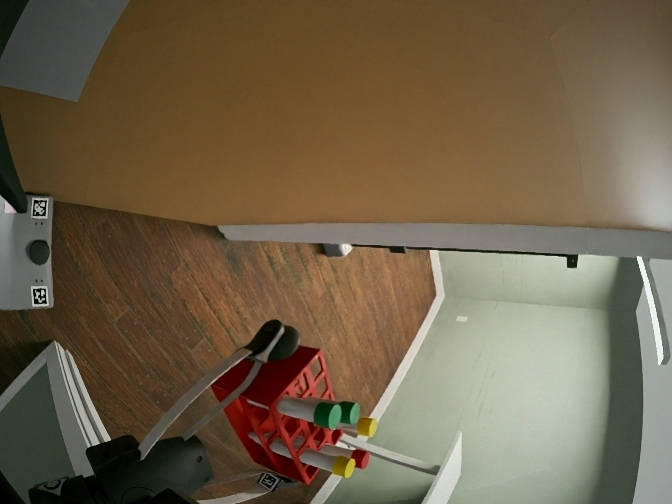

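>>> execute_actions:
  actions:
    - {"r2":{"base":{"rotate_rad":-0.45}}}
  cameras: []

>>> execute_actions:
  actions:
    - {"r2":{"base":{"translate_m":0.9}}}
  cameras: []

>>> execute_actions:
  actions:
    - {"r2":{"base":{"rotate_rad":-0.75},"joints":{"head_tilt_rad":-0.8}}}
  cameras: ["r2_nav_camera","r2_wrist_camera"]

Scene clock: 141.50 s.
r1.base_odometry: x=-1.153 y=-1.013 heading=-1.602 (m, m, rad; r1's odometry frame)
r1.turned_by_wheels: +0.000 (rad since the last result)
r1.turned_by_imu: +0.000 (rad since the last result)
r1.base_tilt: forward=+0.2 right=+1.9 (deg)
r1.lidar_m: 1.47 2.25 1.42 1.74 1.79 1.53 1.15 0.41 0.30 0.29 0.30 0.40
r1.head_depth_mm: - - - - 305 352 417 / - - - 289 321 374 447 / - - - 297 338 397 482 / - - 284 309 357 425 521 / - - 290 325 379 455 571 / - - 298 343 404 492 630 / - 286 313 363 432 533 700
r1.base_status: not commanded
r1.joint_positions: lift_m=+0.250 arm_m=+0.000 wrist_yaw_rad=+3.089 wrist_pitch_rad=-0.418 wrist_roll_rad=+0.013 gripper_m=+0.037 head_pan_rad=-1.194 head_tilt_rad=-0.598
r1.joint_status: not commanded
r1.motor_effort: left_wheel=-1(1) right_wheel=+0(1) lift_m=+40(40) arm_m=-3(3) wrist_yaw_rad=-1(1) wrist_pitch_rad=+8(8) wrist_roll_rad=+0(0) gripper_m=+0(1) head_pan_rad=-2(2) head_tilt_rad=-1(1) (%)
r1.hand_pose: x=-0.0095 y=+0.0787 z=+0.2626 quat_wxyz=(+0.166, +0.700, +0.128, +0.683) (m; r1's base frame)
r1.wrist_depth_mm: - - - - - - - / - - - - - - - / 944 939 950 938 968 963 977 / 689 699 - 707 711 709 711 / 557 548 - 578 565 559 568 / 458 - - - 479 468 471 / - - - - 401 404 405
r2.base_odometry: x=+1.517 y=-0.990 heading=+0.619 (m, m, rad; r2's odometry frame)
r2.turned_by_wheels: -0.449 (rad since the last result)
r2.turned_by_imu: -0.448 (rad since the last result)
r2.base_tilt: forward=+1.4 right=-1.4 (deg)
r2.lidar_m: 2.07 0.45 0.25 0.21 0.21 0.23 1.36 1.01 0.98 0.41 0.32 2.42
r2.head_depth_mm: 2055 1879 2455 2240 1755 1454 - / 2210 2422 2611 2230 1752 295 1151 / 2339 2573 2748 2221 1749 1475 1228 / 2478 2749 2867 2197 1751 1437 1228 / 2705 2997 3006 2187 1739 1429 1221 / 2868 3194 3003 2186 1729 1432 1218 / 2893 3135 2975 2191 1732 1216 1168
r2.base_status: done
r2.joint_positions: lift_m=+0.920 arm_m=+0.000 wrist_yaw_rad=+1.650 wrist_pitch_rad=-0.029 wrist_roll_rad=+0.016 gripper_m=+0.106 head_pan_rad=+0.006 head_tilt_rad=-0.596
r2.joint_status: not commanded
r2.on_its_own: gripper_m is held at +0.105, not at your +0.095, by its stall guard, which is not easing now
r2.motor_effort: left_wheel=+6(21) right_wheel=-16(32) lift_m=+26(26) arm_m=+0(0) wrist_yaw_rad=-1(1) wrist_pitch_rad=+8(8) wrist_roll_rad=+0(0) gripper_m=-25(26) head_pan_rad=-3(2) head_tilt_rad=-2(2) (%)
r2.hand_pose: x=+0.2333 y=-0.1250 z=+1.0272 quat_wxyz=(+0.484, +0.530, -0.476, +0.508) (m; r2's base frame)
r2.wrist_depth_mm: 618 - - - - - - / 627 - 113 - 128 - - / 599 - 114 - 130 - - / 596 - 111 177 129 - - / 583 725 123 169 145 148 - / 564 - 113 144 133 144 - / 546 806 117 149 140 146 -
pictures: none
No camera images: the call's "cameras" was empty. Leave "cameras" out to get every camera's image.

Scene clock: 151.47 s.
r1.base_odometry: x=-1.153 y=-1.013 heading=-1.602 (m, m, rad; r1's odometry frame)
r1.turned_by_wheels: +0.000 (rad since the last result)
r1.turned_by_imu: +0.000 (rad since the last result)
r1.base_tilt: forward=+0.2 right=+1.8 (deg)
r1.lidar_m: 0.74 2.25 1.42 1.73 1.80 1.52 1.14 0.41 0.30 0.29 0.30 0.41
r1.head_depth_mm: - - - - 305 352 417 / - - - 289 321 373 447 / - - - 297 338 398 481 / - - 284 309 357 424 522 / - - 290 325 379 455 569 / - - 299 343 405 491 629 / - 285 313 363 432 535 700
r1.base_status: not commanded
r1.joint_positions: lift_m=+0.250 arm_m=+0.000 wrist_yaw_rad=+3.089 wrist_pitch_rad=-0.418 wrist_roll_rad=+0.013 gripper_m=+0.037 head_pan_rad=-1.194 head_tilt_rad=-0.598
r1.joint_status: not commanded
r1.motor_effort: left_wheel=-1(1) right_wheel=+0(0) lift_m=+40(40) arm_m=-3(3) wrist_yaw_rad=-1(1) wrist_pitch_rad=+8(7) wrist_roll_rad=+0(0) gripper_m=+0(1) head_pan_rad=-2(2) head_tilt_rad=-1(1) (%)
r1.hand_pose: x=-0.0095 y=+0.0787 z=+0.2626 quat_wxyz=(+0.166, +0.700, +0.128, +0.683) (m; r1's base frame)
r1.wrist_depth_mm: - - - - - - - / - - - - - - - / 917 933 937 960 954 968 982 / 701 690 - 702 716 714 718 / 552 559 - 576 567 568 570 / 462 - - - 474 469 473 / - - - - 400 405 403
r2.base_odometry: x=+2.250 y=-0.468 heading=+0.619 (m, m, rad; r2's odometry frame)
r2.turned_by_wheels: +0.000 (rad since the last result)
r2.turned_by_imu: -0.002 (rad since the last result)
r2.base_tilt: forward=+1.5 right=-1.3 (deg)
r2.lidar_m: 1.75 2.37 0.80 0.46 0.43 0.42 0.44 0.61 1.45 1.51 1.57 1.22
r2.head_depth_mm: 1429 1549 992 1863 1649 1451 - / 1511 1659 1814 1988 1749 295 1156 / 1597 1763 1948 2115 1750 1472 1226 / 1711 1886 2108 2201 1748 1440 1226 / 1832 2035 2293 2213 1726 1437 1219 / 1961 2215 2515 2188 1729 1433 1221 / 2116 2419 2652 2176 1732 1423 1215
r2.base_status: done
r2.joint_positions: lift_m=+0.920 arm_m=+0.000 wrist_yaw_rad=+1.650 wrist_pitch_rad=-0.029 wrist_roll_rad=+0.016 gripper_m=+0.106 head_pan_rad=+0.006 head_tilt_rad=-0.596
r2.joint_status: not commanded
r2.on_its_own: gripper_m is held at +0.105, not at your +0.095, by its stall guard, which is not easing now
r2.motor_effort: left_wheel=+1(12) right_wheel=-5(20) lift_m=+26(26) arm_m=+0(0) wrist_yaw_rad=-1(1) wrist_pitch_rad=+8(8) wrist_roll_rad=+0(0) gripper_m=-25(25) head_pan_rad=-2(3) head_tilt_rad=-2(2) (%)
r2.hand_pose: x=+0.2333 y=-0.1250 z=+1.0272 quat_wxyz=(+0.484, +0.530, -0.476, +0.508) (m; r2's base frame)
r2.wrist_depth_mm: - - - - - - - / - - 116 - 128 - - / - - 116 - 130 - - / - - 111 176 129 628 661 / - - 114 169 145 148 - / - - 113 143 133 143 - / - - 117 149 140 146 -
pictures: none
No camera images: the call's "cameras" was empty. Leave "cameras" out to get every camera's image.

Scene clock: 153.60 s.
r1.base_odometry: x=-1.153 y=-1.013 heading=-1.602 (m, m, rad; r1's odometry frame)
r1.turned_by_wheels: +0.000 (rad since the last result)
r1.turned_by_imu: +0.000 (rad since the last result)
r1.base_tilt: forward=+0.2 right=+2.0 (deg)
r1.lidar_m: 0.68 2.25 1.42 1.73 1.80 1.52 1.14 0.41 0.30 0.29 0.30 0.41
r1.head_depth_mm: - - - - 305 352 417 / - - - 289 321 373 447 / - - - 297 338 397 481 / - - 284 309 358 424 522 / - - 290 326 380 455 570 / - - 298 344 404 491 628 / - 286 314 363 432 534 698
r1.base_status: not commanded
r1.joint_positions: lift_m=+0.250 arm_m=+0.000 wrist_yaw_rad=+3.089 wrist_pitch_rad=-0.418 wrist_roll_rad=+0.013 gripper_m=+0.037 head_pan_rad=-1.194 head_tilt_rad=-0.598
r1.joint_status: not commanded
r1.motor_effort: left_wheel=+0(1) right_wheel=+0(1) lift_m=+40(39) arm_m=-3(3) wrist_yaw_rad=-2(1) wrist_pitch_rad=+8(8) wrist_roll_rad=+0(0) gripper_m=+0(0) head_pan_rad=-3(2) head_tilt_rad=-1(1) (%)
r1.hand_pose: x=-0.0095 y=+0.0787 z=+0.2626 quat_wxyz=(+0.166, +0.700, +0.128, +0.683) (m; r1's base frame)
r1.wrist_depth_mm: - - - - - - - / - - - - - - - / 943 928 940 951 972 967 979 / 688 705 - 708 721 712 723 / 553 554 - 573 567 565 569 / 460 - - - 478 471 473 / - - - - 401 400 403
r2.base_odometry: x=+2.250 y=-0.468 heading=-0.131 (m, m, rad; r2's odometry frame)
r2.turned_by_wheels: -0.750 (rad since the last result)
r2.turned_by_imu: -0.760 (rad since the last result)
r2.base_tilt: forward=+1.4 right=-1.4 (deg)
r2.lidar_m: 1.67 1.22 2.01 0.81 0.63 0.43 0.42 0.42 0.51 0.79 1.45 1.58
r2.head_depth_mm: 1039 1753 2003 1760 325 295 1135 / 1036 1730 1975 1771 296 1255 1138 / 1029 1699 1952 1764 1508 1288 1140 / 1028 1671 1959 1750 1485 1292 1134 / 1025 1648 1917 1762 1484 1294 1135 / 1021 1628 1839 1665 1475 1285 1138 / 1019 1175 1846 1747 1487 1285 1132
r2.base_status: done
r2.joint_positions: lift_m=+0.920 arm_m=+0.000 wrist_yaw_rad=+1.650 wrist_pitch_rad=-0.029 wrist_roll_rad=+0.016 gripper_m=+0.106 head_pan_rad=+0.006 head_tilt_rad=-0.790
r2.joint_status: all done
r2.on_its_own: gripper_m is held at +0.105, not at your +0.095, by its stall guard, which is not easing now
r2.motor_effort: left_wheel=+3(5) right_wheel=-5(10) lift_m=+26(26) arm_m=+0(0) wrist_yaw_rad=+1(0) wrist_pitch_rad=+8(8) wrist_roll_rad=+0(0) gripper_m=-25(26) head_pan_rad=-2(2) head_tilt_rad=-5(18) (%)
r2.hand_pose: x=+0.2333 y=-0.1250 z=+1.0272 quat_wxyz=(+0.484, +0.530, -0.476, +0.508) (m; r2's base frame)
r2.wrist_depth_mm: - - - - - - - / - - 116 - 127 - - / - - 116 967 130 - - / - - 111 170 129 850 - / - - 114 169 145 148 - / - - 113 143 133 144 - / - - 117 149 139 146 -
pictures: r2_nav_camera (sideways: a quarter turn counterclockwise sets it upright), r2_wrist_camera
Images, in order (width x height): r2_nav_camera 672x504, r2_wrist_camera 644x364.

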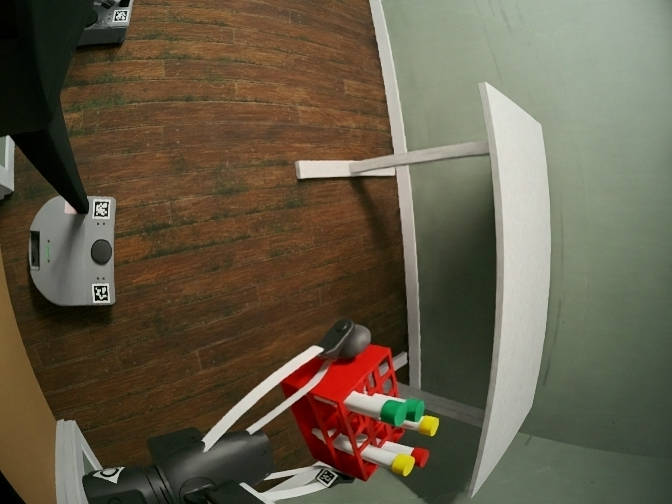

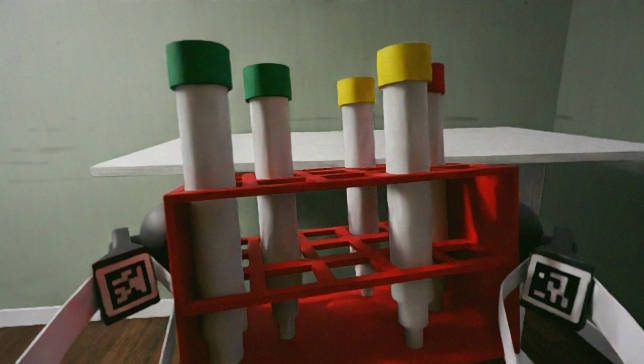

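>>> execute_actions:
  actions:
    - {"r2":{"base":{"rotate_rad":0.2},"joints":{"lift_m":1.08}}}
  cameras: []

>>> execute_actions:
  actions:
    - {"r2":{"base":{"translate_m":0.6}}}
  cameras: ["r2_nav_camera","r2_wrist_camera"]

Scene clock: 156.53 s.
r1.base_odometry: x=-1.153 y=-1.013 heading=-1.602 (m, m, rad; r1's odometry frame)
r1.turned_by_wheels: +0.000 (rad since the last result)
r1.turned_by_imu: +0.000 (rad since the last result)
r1.base_tilt: forward=+0.1 right=+1.9 (deg)
r1.lidar_m: 0.69 2.25 1.42 1.73 1.80 1.53 1.14 0.41 0.30 0.29 0.30 0.41
r1.head_depth_mm: - - - - 305 352 416 / - - - 289 321 373 447 / - - - 297 338 397 482 / - - 285 309 358 425 522 / - - 290 326 379 457 571 / - - 299 343 404 492 628 / - 286 313 364 432 534 700
r1.base_status: not commanded
r1.joint_positions: lift_m=+0.250 arm_m=+0.000 wrist_yaw_rad=+3.089 wrist_pitch_rad=-0.418 wrist_roll_rad=+0.013 gripper_m=+0.037 head_pan_rad=-1.194 head_tilt_rad=-0.598
r1.joint_status: not commanded
r1.motor_effort: left_wheel=-1(0) right_wheel=+0(0) lift_m=+40(40) arm_m=-3(3) wrist_yaw_rad=-1(2) wrist_pitch_rad=+8(8) wrist_roll_rad=+0(0) gripper_m=+0(1) head_pan_rad=-3(2) head_tilt_rad=-1(1) (%)
r1.hand_pose: x=-0.0095 y=+0.0787 z=+0.2626 quat_wxyz=(+0.166, +0.700, +0.128, +0.683) (m; r1's base frame)
r1.wrist_depth_mm: - - - - - - - / - - - - - - - / 946 934 937 945 962 984 - / 686 704 - 706 710 719 726 / 556 550 - 572 566 566 565 / 462 - - - 475 472 474 / - - - - 399 400 400
r2.base_odometry: x=+2.250 y=-0.468 heading=+0.069 (m, m, rad; r2's odometry frame)
r2.turned_by_wheels: +0.200 (rad since the last result)
r2.turned_by_imu: +0.202 (rad since the last result)
r2.base_tilt: forward=+1.4 right=-1.4 (deg)
r2.lidar_m: 1.22 1.73 2.37 0.81 0.49 0.43 0.42 0.44 0.60 1.38 1.50 1.57
r2.head_depth_mm: 1037 - - 1757 1497 1296 1141 / 1035 837 1963 1755 1492 1292 1136 / 1032 1654 1918 1747 1484 1288 1138 / 1028 1667 1937 1759 1482 1290 1131 / 1025 1254 1861 1665 1482 1291 1133 / 1022 1679 1933 1749 1484 1284 1135 / 1448 1693 1948 1744 1487 1281 1134
r2.base_status: done
r2.joint_positions: lift_m=+1.080 arm_m=+0.000 wrist_yaw_rad=+1.650 wrist_pitch_rad=-0.029 wrist_roll_rad=+0.016 gripper_m=+0.106 head_pan_rad=+0.006 head_tilt_rad=-0.790
r2.joint_status: all done
r2.on_its_own: gripper_m is held at +0.105, not at your +0.095, by its stall guard, which is not easing now
r2.motor_effort: left_wheel=-3(7) right_wheel=+5(9) lift_m=+27(29) arm_m=+0(0) wrist_yaw_rad=+0(1) wrist_pitch_rad=+8(8) wrist_roll_rad=+1(0) gripper_m=-26(26) head_pan_rad=-2(3) head_tilt_rad=-4(5) (%)
r2.hand_pose: x=+0.2333 y=-0.1250 z=+1.1871 quat_wxyz=(+0.484, +0.530, -0.476, +0.508) (m; r2's base frame)
r2.wrist_depth_mm: - - - - - - - / - - 117 - 128 - - / - - 117 - 130 - - / - - 111 179 129 973 - / - - 114 169 145 148 881 / - - 113 143 133 143 - / - - 117 149 139 146 -
pictures: none
No camera images: the call's "cameras" was empty. Leave "cameras" out to get every camera's image.

Scene clock: 163.83 s.
r1.base_odometry: x=-1.153 y=-1.013 heading=-1.602 (m, m, rad; r1's odometry frame)
r1.turned_by_wheels: +0.000 (rad since the last result)
r1.turned_by_imu: +0.000 (rad since the last result)
r1.base_tilt: forward=+0.2 right=+1.9 (deg)
r1.lidar_m: 1.36 0.90 1.42 1.73 1.80 1.52 1.14 0.41 0.30 0.29 0.30 0.41
r1.head_depth_mm: - - - - 305 352 417 / - - - 289 320 373 447 / - - - 297 338 397 482 / - - 285 309 358 424 523 / - - 290 326 379 456 569 / - - 299 344 404 491 629 / - 286 314 362 433 535 703
r1.base_status: not commanded
r1.joint_positions: lift_m=+0.250 arm_m=+0.000 wrist_yaw_rad=+3.089 wrist_pitch_rad=-0.418 wrist_roll_rad=+0.013 gripper_m=+0.037 head_pan_rad=-1.194 head_tilt_rad=-0.598
r1.joint_status: not commanded
r1.motor_effort: left_wheel=+0(1) right_wheel=+0(0) lift_m=+40(40) arm_m=-3(3) wrist_yaw_rad=-1(1) wrist_pitch_rad=+8(8) wrist_roll_rad=+0(0) gripper_m=+1(0) head_pan_rad=-2(3) head_tilt_rad=-1(0) (%)
r1.hand_pose: x=-0.0095 y=+0.0787 z=+0.2626 quat_wxyz=(+0.166, +0.700, +0.128, +0.683) (m; r1's base frame)
r1.wrist_depth_mm: - - - - - - - / - - - - - - - / 946 942 944 937 938 967 731 / 689 685 - 705 708 712 685 / 553 559 - 579 567 573 570 / 460 - - - 475 476 474 / - - - - 399 400 401
r2.base_odometry: x=+2.848 y=-0.426 heading=+0.069 (m, m, rad; r2's odometry frame)
r2.turned_by_wheels: +0.000 (rad since the last result)
r2.turned_by_imu: -0.001 (rad since the last result)
r2.base_tilt: forward=+1.4 right=-1.4 (deg)
r2.lidar_m: 0.66 0.64 1.53 2.30 1.03 0.97 1.01 1.05 1.34 1.45 1.19 1.11
r2.head_depth_mm: 886 - - 465 411 1290 1138 / 896 763 536 464 412 1293 1142 / 898 732 568 463 411 1297 1138 / 903 728 566 465 420 1292 1135 / 912 728 565 463 419 1250 1132 / 915 728 565 462 419 1284 1121 / 922 728 565 462 1383 1285 1131
r2.base_status: done
r2.joint_positions: lift_m=+1.080 arm_m=+0.000 wrist_yaw_rad=+1.650 wrist_pitch_rad=-0.029 wrist_roll_rad=+0.016 gripper_m=+0.106 head_pan_rad=+0.006 head_tilt_rad=-0.790
r2.joint_status: not commanded
r2.on_its_own: gripper_m is held at +0.105, not at your +0.095, by its stall guard, which is not easing now
r2.motor_effort: left_wheel=-3(2) right_wheel=+4(10) lift_m=+27(27) arm_m=+0(1) wrist_yaw_rad=-1(1) wrist_pitch_rad=+8(8) wrist_roll_rad=+0(1) gripper_m=-26(25) head_pan_rad=-3(3) head_tilt_rad=-4(5) (%)
r2.hand_pose: x=+0.2333 y=-0.1250 z=+1.1871 quat_wxyz=(+0.484, +0.530, -0.476, +0.508) (m; r2's base frame)
r2.wrist_depth_mm: - - 937 925 891 895 844 / - - 117 946 128 904 891 / - - 117 - 130 939 907 / - - 111 176 129 943 947 / - - 114 169 145 148 750 / - - 113 144 133 144 582 / 470 446 117 149 140 146 419
pictures: r2_nav_camera (sideways: a quarter turn counterclockwise sets it upright), r2_wrist_camera
Images, in order (width x height): r2_nav_camera 672x504, r2_wrist_camera 644x364.

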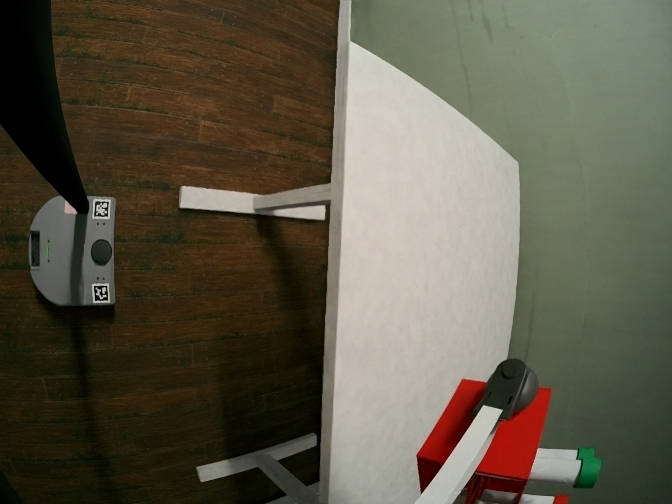

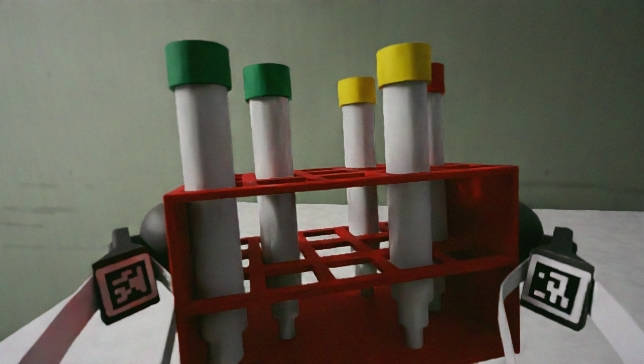

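>>> execute_actions:
  actions:
    - {"r2":{"base":{"translate_m":0.2}}}
  cameras: []

>>> execute_actions:
  actions:
    - {"r2":{"joints":{"lift_m":0.86}}}
  cameras: ["r2_wrist_camera","r2_nav_camera"]

Scene clock: 167.77 s.
r1.base_odometry: x=-1.153 y=-1.013 heading=-1.602 (m, m, rad; r1's odometry frame)
r1.turned_by_wheels: +0.000 (rad since the last result)
r1.turned_by_imu: +0.000 (rad since the last result)
r1.base_tilt: forward=+0.1 right=+1.8 (deg)
r1.lidar_m: 1.37 1.17 1.04 1.73 1.80 1.53 1.14 0.41 0.30 0.29 0.30 0.40
r1.head_depth_mm: - - - - 305 352 417 / - - - 289 320 374 447 / - - - 297 338 396 482 / - - 284 309 357 424 521 / - - 290 325 380 455 569 / - - 298 343 404 493 626 / - 286 313 363 432 535 700
r1.base_status: not commanded
r1.joint_positions: lift_m=+0.250 arm_m=+0.000 wrist_yaw_rad=+3.089 wrist_pitch_rad=-0.418 wrist_roll_rad=+0.013 gripper_m=+0.037 head_pan_rad=-1.194 head_tilt_rad=-0.598
r1.joint_status: not commanded
r1.motor_effort: left_wheel=+0(1) right_wheel=+0(0) lift_m=+40(40) arm_m=-3(3) wrist_yaw_rad=-2(1) wrist_pitch_rad=+8(7) wrist_roll_rad=+0(0) gripper_m=+0(1) head_pan_rad=-2(2) head_tilt_rad=-1(1) (%)
r1.hand_pose: x=-0.0095 y=+0.0787 z=+0.2626 quat_wxyz=(+0.166, +0.700, +0.128, +0.683) (m; r1's base frame)
r1.wrist_depth_mm: - - - - - - - / - - - - - - 890 / 934 942 945 941 952 951 807 / 695 706 - 707 707 719 716 / 552 558 - 578 569 566 575 / 461 - - - 480 472 477 / - - - - 398 401 400
r2.base_odometry: x=+3.048 y=-0.413 heading=+0.068 (m, m, rad; r2's odometry frame)
r2.turned_by_wheels: +0.000 (rad since the last result)
r2.turned_by_imu: -0.001 (rad since the last result)
r2.base_tilt: forward=+1.4 right=-1.3 (deg)
r2.lidar_m: 0.87 0.45 1.25 2.30 1.14 1.16 1.16 1.26 1.50 1.45 1.10 0.91
r2.head_depth_mm: 730 - - 465 393 340 299 / 733 764 535 464 393 340 299 / 737 729 565 463 392 340 299 / 743 731 567 463 392 340 299 / 747 728 566 462 392 339 299 / 753 728 564 462 391 338 299 / 758 727 564 462 391 339 298
r2.base_status: done
r2.joint_positions: lift_m=+1.080 arm_m=+0.000 wrist_yaw_rad=+1.650 wrist_pitch_rad=-0.029 wrist_roll_rad=+0.016 gripper_m=+0.106 head_pan_rad=+0.006 head_tilt_rad=-0.790
r2.joint_status: not commanded
r2.on_its_own: gripper_m is held at +0.105, not at your +0.095, by its stall guard, which is not easing now
r2.motor_effort: left_wheel=-3(4) right_wheel=+5(11) lift_m=+27(27) arm_m=+0(0) wrist_yaw_rad=-2(0) wrist_pitch_rad=+8(8) wrist_roll_rad=+0(1) gripper_m=-26(25) head_pan_rad=-3(2) head_tilt_rad=-4(4) (%)
r2.hand_pose: x=+0.2333 y=-0.1250 z=+1.1871 quat_wxyz=(+0.484, +0.530, -0.476, +0.508) (m; r2's base frame)
r2.wrist_depth_mm: 809 790 763 736 720 696 670 / 853 821 117 766 128 729 695 / 880 844 117 788 130 739 731 / 916 895 111 177 129 760 744 / 978 909 114 169 145 148 764 / - - 113 143 133 144 581 / 470 446 117 149 140 146 415
pictures: none
No camera images: the call's "cameras" was empty. Leave "cameras" out to get every camera's image.

Scene clock: 170.87 s.
r1.base_odometry: x=-1.153 y=-1.013 heading=-1.602 (m, m, rad; r1's odometry frame)
r1.turned_by_wheels: +0.000 (rad since the last result)
r1.turned_by_imu: +0.000 (rad since the last result)
r1.base_tilt: forward=+0.1 right=+1.9 (deg)
r1.lidar_m: 1.37 1.18 1.04 1.74 1.80 1.52 1.14 0.41 0.30 0.29 0.30 0.41
r1.head_depth_mm: - - - - 305 352 417 / - - - 289 321 373 447 / - - - 297 338 398 481 / - - 285 309 358 424 522 / - - 290 325 379 456 570 / - - 299 344 405 492 629 / - 286 314 364 432 535 700
r1.base_status: not commanded
r1.joint_positions: lift_m=+0.250 arm_m=+0.000 wrist_yaw_rad=+3.089 wrist_pitch_rad=-0.418 wrist_roll_rad=+0.013 gripper_m=+0.037 head_pan_rad=-1.194 head_tilt_rad=-0.598
r1.joint_status: not commanded
r1.motor_effort: left_wheel=-2(0) right_wheel=+0(1) lift_m=+40(39) arm_m=-3(3) wrist_yaw_rad=-1(1) wrist_pitch_rad=+8(8) wrist_roll_rad=+0(0) gripper_m=+1(1) head_pan_rad=-2(2) head_tilt_rad=-1(1) (%)
r1.hand_pose: x=-0.0095 y=+0.0787 z=+0.2626 quat_wxyz=(+0.166, +0.700, +0.128, +0.683) (m; r1's base frame)
r1.wrist_depth_mm: - - - - - - - / - - - - - - 851 / 931 923 965 970 963 958 800 / 704 705 - 720 710 714 729 / 553 555 - 574 566 576 568 / 456 - - - 474 467 475 / - - - - 399 400 401
r2.base_odometry: x=+3.048 y=-0.413 heading=+0.069 (m, m, rad; r2's odometry frame)
r2.turned_by_wheels: +0.000 (rad since the last result)
r2.turned_by_imu: -0.001 (rad since the last result)
r2.base_tilt: forward=+1.4 right=-1.4 (deg)
r2.lidar_m: 0.87 0.45 1.25 2.30 1.14 1.16 1.16 1.26 1.50 1.45 1.10 0.91
r2.head_depth_mm: 730 732 570 464 327 309 299 / 734 733 569 465 321 322 299 / 739 729 567 463 400 340 300 / 743 729 566 462 391 340 299 / 749 728 565 462 392 339 299 / 752 727 564 462 391 339 299 / 757 726 564 461 390 338 298
r2.base_status: not commanded
r2.joint_positions: lift_m=+0.879 arm_m=+0.000 wrist_yaw_rad=+1.650 wrist_pitch_rad=+0.010 wrist_roll_rad=+0.015 gripper_m=+0.106 head_pan_rad=+0.006 head_tilt_rad=-0.791
r2.joint_status: lift_m contact_stop (moved -0.201 of -0.220)
r2.on_its_own: gripper_m is held at +0.105, not at your +0.095, by its stall guard, which is not easing now; lift_m is slack since a contact_stop, until your next command for it (your +0.860 is given up)
r2.motor_effort: left_wheel=-2(5) right_wheel=+0(16) lift_m=+23(24) arm_m=+0(0) wrist_yaw_rad=+0(1) wrist_pitch_rad=-3(21) wrist_roll_rad=+1(2) gripper_m=-25(26) head_pan_rad=-2(1) head_tilt_rad=-4(5) (%)
r2.hand_pose: x=+0.2343 y=-0.1249 z=+0.9956 quat_wxyz=(+0.474, +0.521, -0.485, +0.518) (m; r2's base frame)
r2.wrist_depth_mm: 832 802 766 733 732 711 688 / 867 822 117 775 128 713 705 / 864 857 117 787 156 752 727 / 914 565 111 180 130 404 516 / 321 318 114 170 145 148 298 / 229 - 114 141 133 144 224 / 170 167 117 150 139 146 156
pictures: r2_nav_camera (sideways: a quarter turn counterclockwise sets it upright), r2_wrist_camera
Images, in order (width x height): r2_nav_camera 672x504, r2_wrist_camera 644x364.

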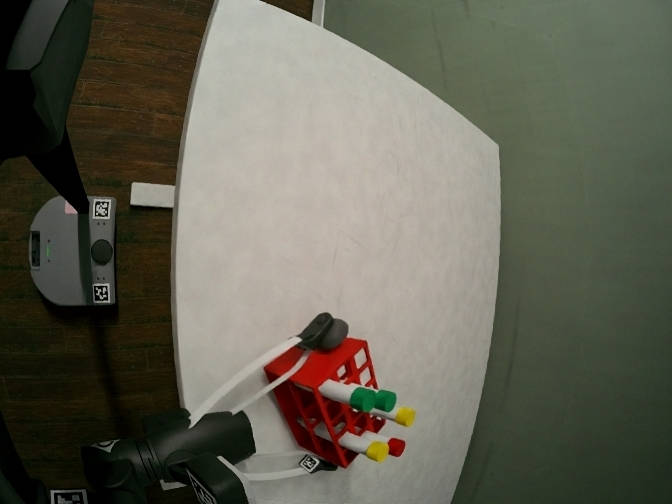

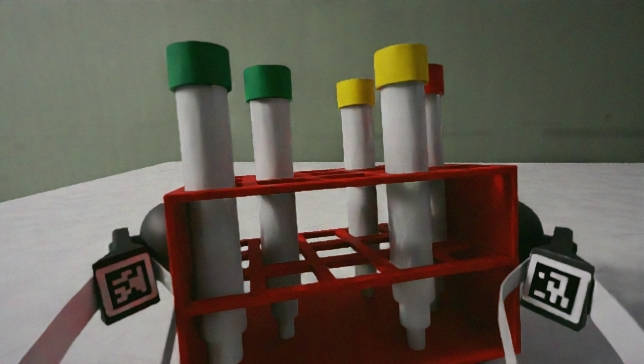

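>>> execute_actions:
  actions:
    - {"r2":{"joints":{"gripper_m":0.179,"lift_m":0.89}}}
  cameras: []

>>> execute_actions:
  actions:
    - {"r2":{"base":{"translate_m":-0.3}}}
  cameras: ["r2_wrist_camera","r1_nav_camera"]

Scene clock: 172.47 s.
r1.base_odometry: x=-1.153 y=-1.013 heading=-1.602 (m, m, rad; r1's odometry frame)
r1.turned_by_wheels: +0.000 (rad since the last result)
r1.turned_by_imu: +0.000 (rad since the last result)
r1.base_tilt: forward=+0.3 right=+1.8 (deg)
r1.lidar_m: 1.37 1.18 1.04 1.73 1.80 1.52 1.14 0.41 0.30 0.29 0.30 0.40
r1.head_depth_mm: - - - - 305 352 417 / - - - 289 321 374 447 / - - - 297 338 397 481 / - - 285 309 357 424 521 / - - 290 325 379 456 571 / - - 299 344 404 492 629 / - 285 314 363 432 534 700
r1.base_status: not commanded
r1.joint_positions: lift_m=+0.250 arm_m=+0.000 wrist_yaw_rad=+3.089 wrist_pitch_rad=-0.418 wrist_roll_rad=+0.013 gripper_m=+0.037 head_pan_rad=-1.194 head_tilt_rad=-0.598
r1.joint_status: not commanded
r1.motor_effort: left_wheel=-2(1) right_wheel=+0(0) lift_m=+39(40) arm_m=-3(3) wrist_yaw_rad=-1(1) wrist_pitch_rad=+8(8) wrist_roll_rad=+0(0) gripper_m=+0(1) head_pan_rad=-2(2) head_tilt_rad=-1(1) (%)
r1.hand_pose: x=-0.0095 y=+0.0787 z=+0.2626 quat_wxyz=(+0.166, +0.700, +0.128, +0.683) (m; r1's base frame)
r1.wrist_depth_mm: - - - - - - - / - - - - - - 875 / 920 918 960 958 960 952 791 / 699 694 - 707 706 719 729 / 551 559 - 578 563 563 569 / 460 - - - 480 470 470 / - - - - 401 403 402
r2.base_odometry: x=+3.048 y=-0.413 heading=+0.069 (m, m, rad; r2's odometry frame)
r2.turned_by_wheels: +0.000 (rad since the last result)
r2.turned_by_imu: +0.000 (rad since the last result)
r2.base_tilt: forward=+1.4 right=-1.3 (deg)
r2.lidar_m: 0.88 0.45 1.25 2.30 1.14 1.16 1.16 1.26 1.50 1.45 1.10 0.91
r2.head_depth_mm: 730 733 568 465 323 294 300 / 733 732 567 465 378 322 300 / 738 729 567 464 401 333 299 / 743 728 566 464 392 339 299 / 750 729 564 463 391 339 299 / 753 724 565 462 392 338 298 / 757 726 563 462 391 338 298
r2.base_status: not commanded
r2.joint_positions: lift_m=+0.890 arm_m=+0.000 wrist_yaw_rad=+1.650 wrist_pitch_rad=-0.023 wrist_roll_rad=+0.015 gripper_m=+0.179 head_pan_rad=+0.006 head_tilt_rad=-0.791
r2.joint_status: all done
r2.motor_effort: left_wheel=-2(2) right_wheel=+0(0) lift_m=+27(27) arm_m=+1(0) wrist_yaw_rad=-1(1) wrist_pitch_rad=+6(6) wrist_roll_rad=+1(1) gripper_m=+0(98) head_pan_rad=-3(3) head_tilt_rad=-4(4) (%)
r2.hand_pose: x=+0.2334 y=-0.1250 z=+0.9985 quat_wxyz=(+0.483, +0.529, -0.477, +0.510) (m; r2's base frame)
r2.wrist_depth_mm: 829 787 764 733 718 708 681 / 846 826 786 767 733 720 712 / 898 868 123 789 115 738 727 / 896 519 108 167 121 480 471 / 315 310 104 136 123 132 315 / 238 106 111 146 129 140 - / 166 169 112 152 136 152 161
pictures: none
No camera images: the call's "cameras" was empty. Leave "cameras" out to get every camera's image.

Scene clock: 176.77 s.
r1.base_odometry: x=-1.153 y=-1.013 heading=-1.602 (m, m, rad; r1's odometry frame)
r1.turned_by_wheels: +0.000 (rad since the last result)
r1.turned_by_imu: +0.000 (rad since the last result)
r1.base_tilt: forward=+0.1 right=+1.9 (deg)
r1.lidar_m: 1.37 0.84 1.42 1.73 1.80 1.52 1.14 0.41 0.30 0.29 0.30 0.41
r1.head_depth_mm: - - - - 305 352 417 / - - - 289 321 374 447 / - - - 297 338 397 481 / - - 284 309 358 424 521 / - - 290 325 380 455 571 / - - 298 343 405 492 627 / - 285 314 363 433 535 699
r1.base_status: not commanded
r1.joint_positions: lift_m=+0.250 arm_m=+0.000 wrist_yaw_rad=+3.089 wrist_pitch_rad=-0.418 wrist_roll_rad=+0.013 gripper_m=+0.037 head_pan_rad=-1.194 head_tilt_rad=-0.598
r1.joint_status: not commanded
r1.motor_effort: left_wheel=-1(0) right_wheel=+1(1) lift_m=+40(40) arm_m=-3(3) wrist_yaw_rad=-1(1) wrist_pitch_rad=+8(8) wrist_roll_rad=+0(0) gripper_m=+1(0) head_pan_rad=-3(2) head_tilt_rad=-1(1) (%)
r1.hand_pose: x=-0.0095 y=+0.0787 z=+0.2626 quat_wxyz=(+0.166, +0.700, +0.128, +0.683) (m; r1's base frame)
r1.wrist_depth_mm: - - - - - - - / - - - - - - - / 928 932 931 956 975 959 759 / 694 693 - 702 714 715 686 / 552 554 - 572 570 567 578 / 462 - - - 480 473 472 / - - - - 401 401 403
r2.base_odometry: x=+2.749 y=-0.433 heading=+0.068 (m, m, rad; r2's odometry frame)
r2.turned_by_wheels: +0.000 (rad since the last result)
r2.turned_by_imu: -0.001 (rad since the last result)
r2.base_tilt: forward=+1.4 right=-1.4 (deg)
r2.lidar_m: 0.73 0.74 1.67 2.30 1.19 0.87 0.91 0.95 1.20 1.45 1.24 1.21
r2.head_depth_mm: 955 703 518 491 1488 1286 1134 / 961 733 514 489 1488 1292 1134 / 969 728 549 490 1521 1264 1139 / 968 728 565 488 1479 1290 1136 / 966 726 565 502 1356 1263 1138 / 970 726 564 501 1485 1293 1134 / 1013 724 563 500 1483 1287 1129
r2.base_status: done
r2.joint_positions: lift_m=+0.890 arm_m=+0.000 wrist_yaw_rad=+1.650 wrist_pitch_rad=-0.023 wrist_roll_rad=+0.015 gripper_m=+0.179 head_pan_rad=+0.006 head_tilt_rad=-0.791
r2.joint_status: not commanded
r2.motor_effort: left_wheel=-1(3) right_wheel=+2(2) lift_m=+27(27) arm_m=+0(0) wrist_yaw_rad=-1(1) wrist_pitch_rad=+6(6) wrist_roll_rad=+1(1) gripper_m=+0(0) head_pan_rad=-2(3) head_tilt_rad=-5(5) (%)
r2.hand_pose: x=+0.2334 y=-0.1250 z=+0.9985 quat_wxyz=(+0.483, +0.529, -0.477, +0.510) (m; r2's base frame)
r2.wrist_depth_mm: - - - - 986 959 953 / - - - - - - 973 / - - - 813 994 - 981 / - 517 511 427 435 479 473 / 372 343 336 328 312 300 316 / - - - - - - - / - - - - - - -
pictures: r1_nav_camera (sideways: a quarter turn counterclockwise sets it upright), r2_wrist_camera
Images, in order (width x height): r1_nav_camera 672x504, r2_wrist_camera 644x364.

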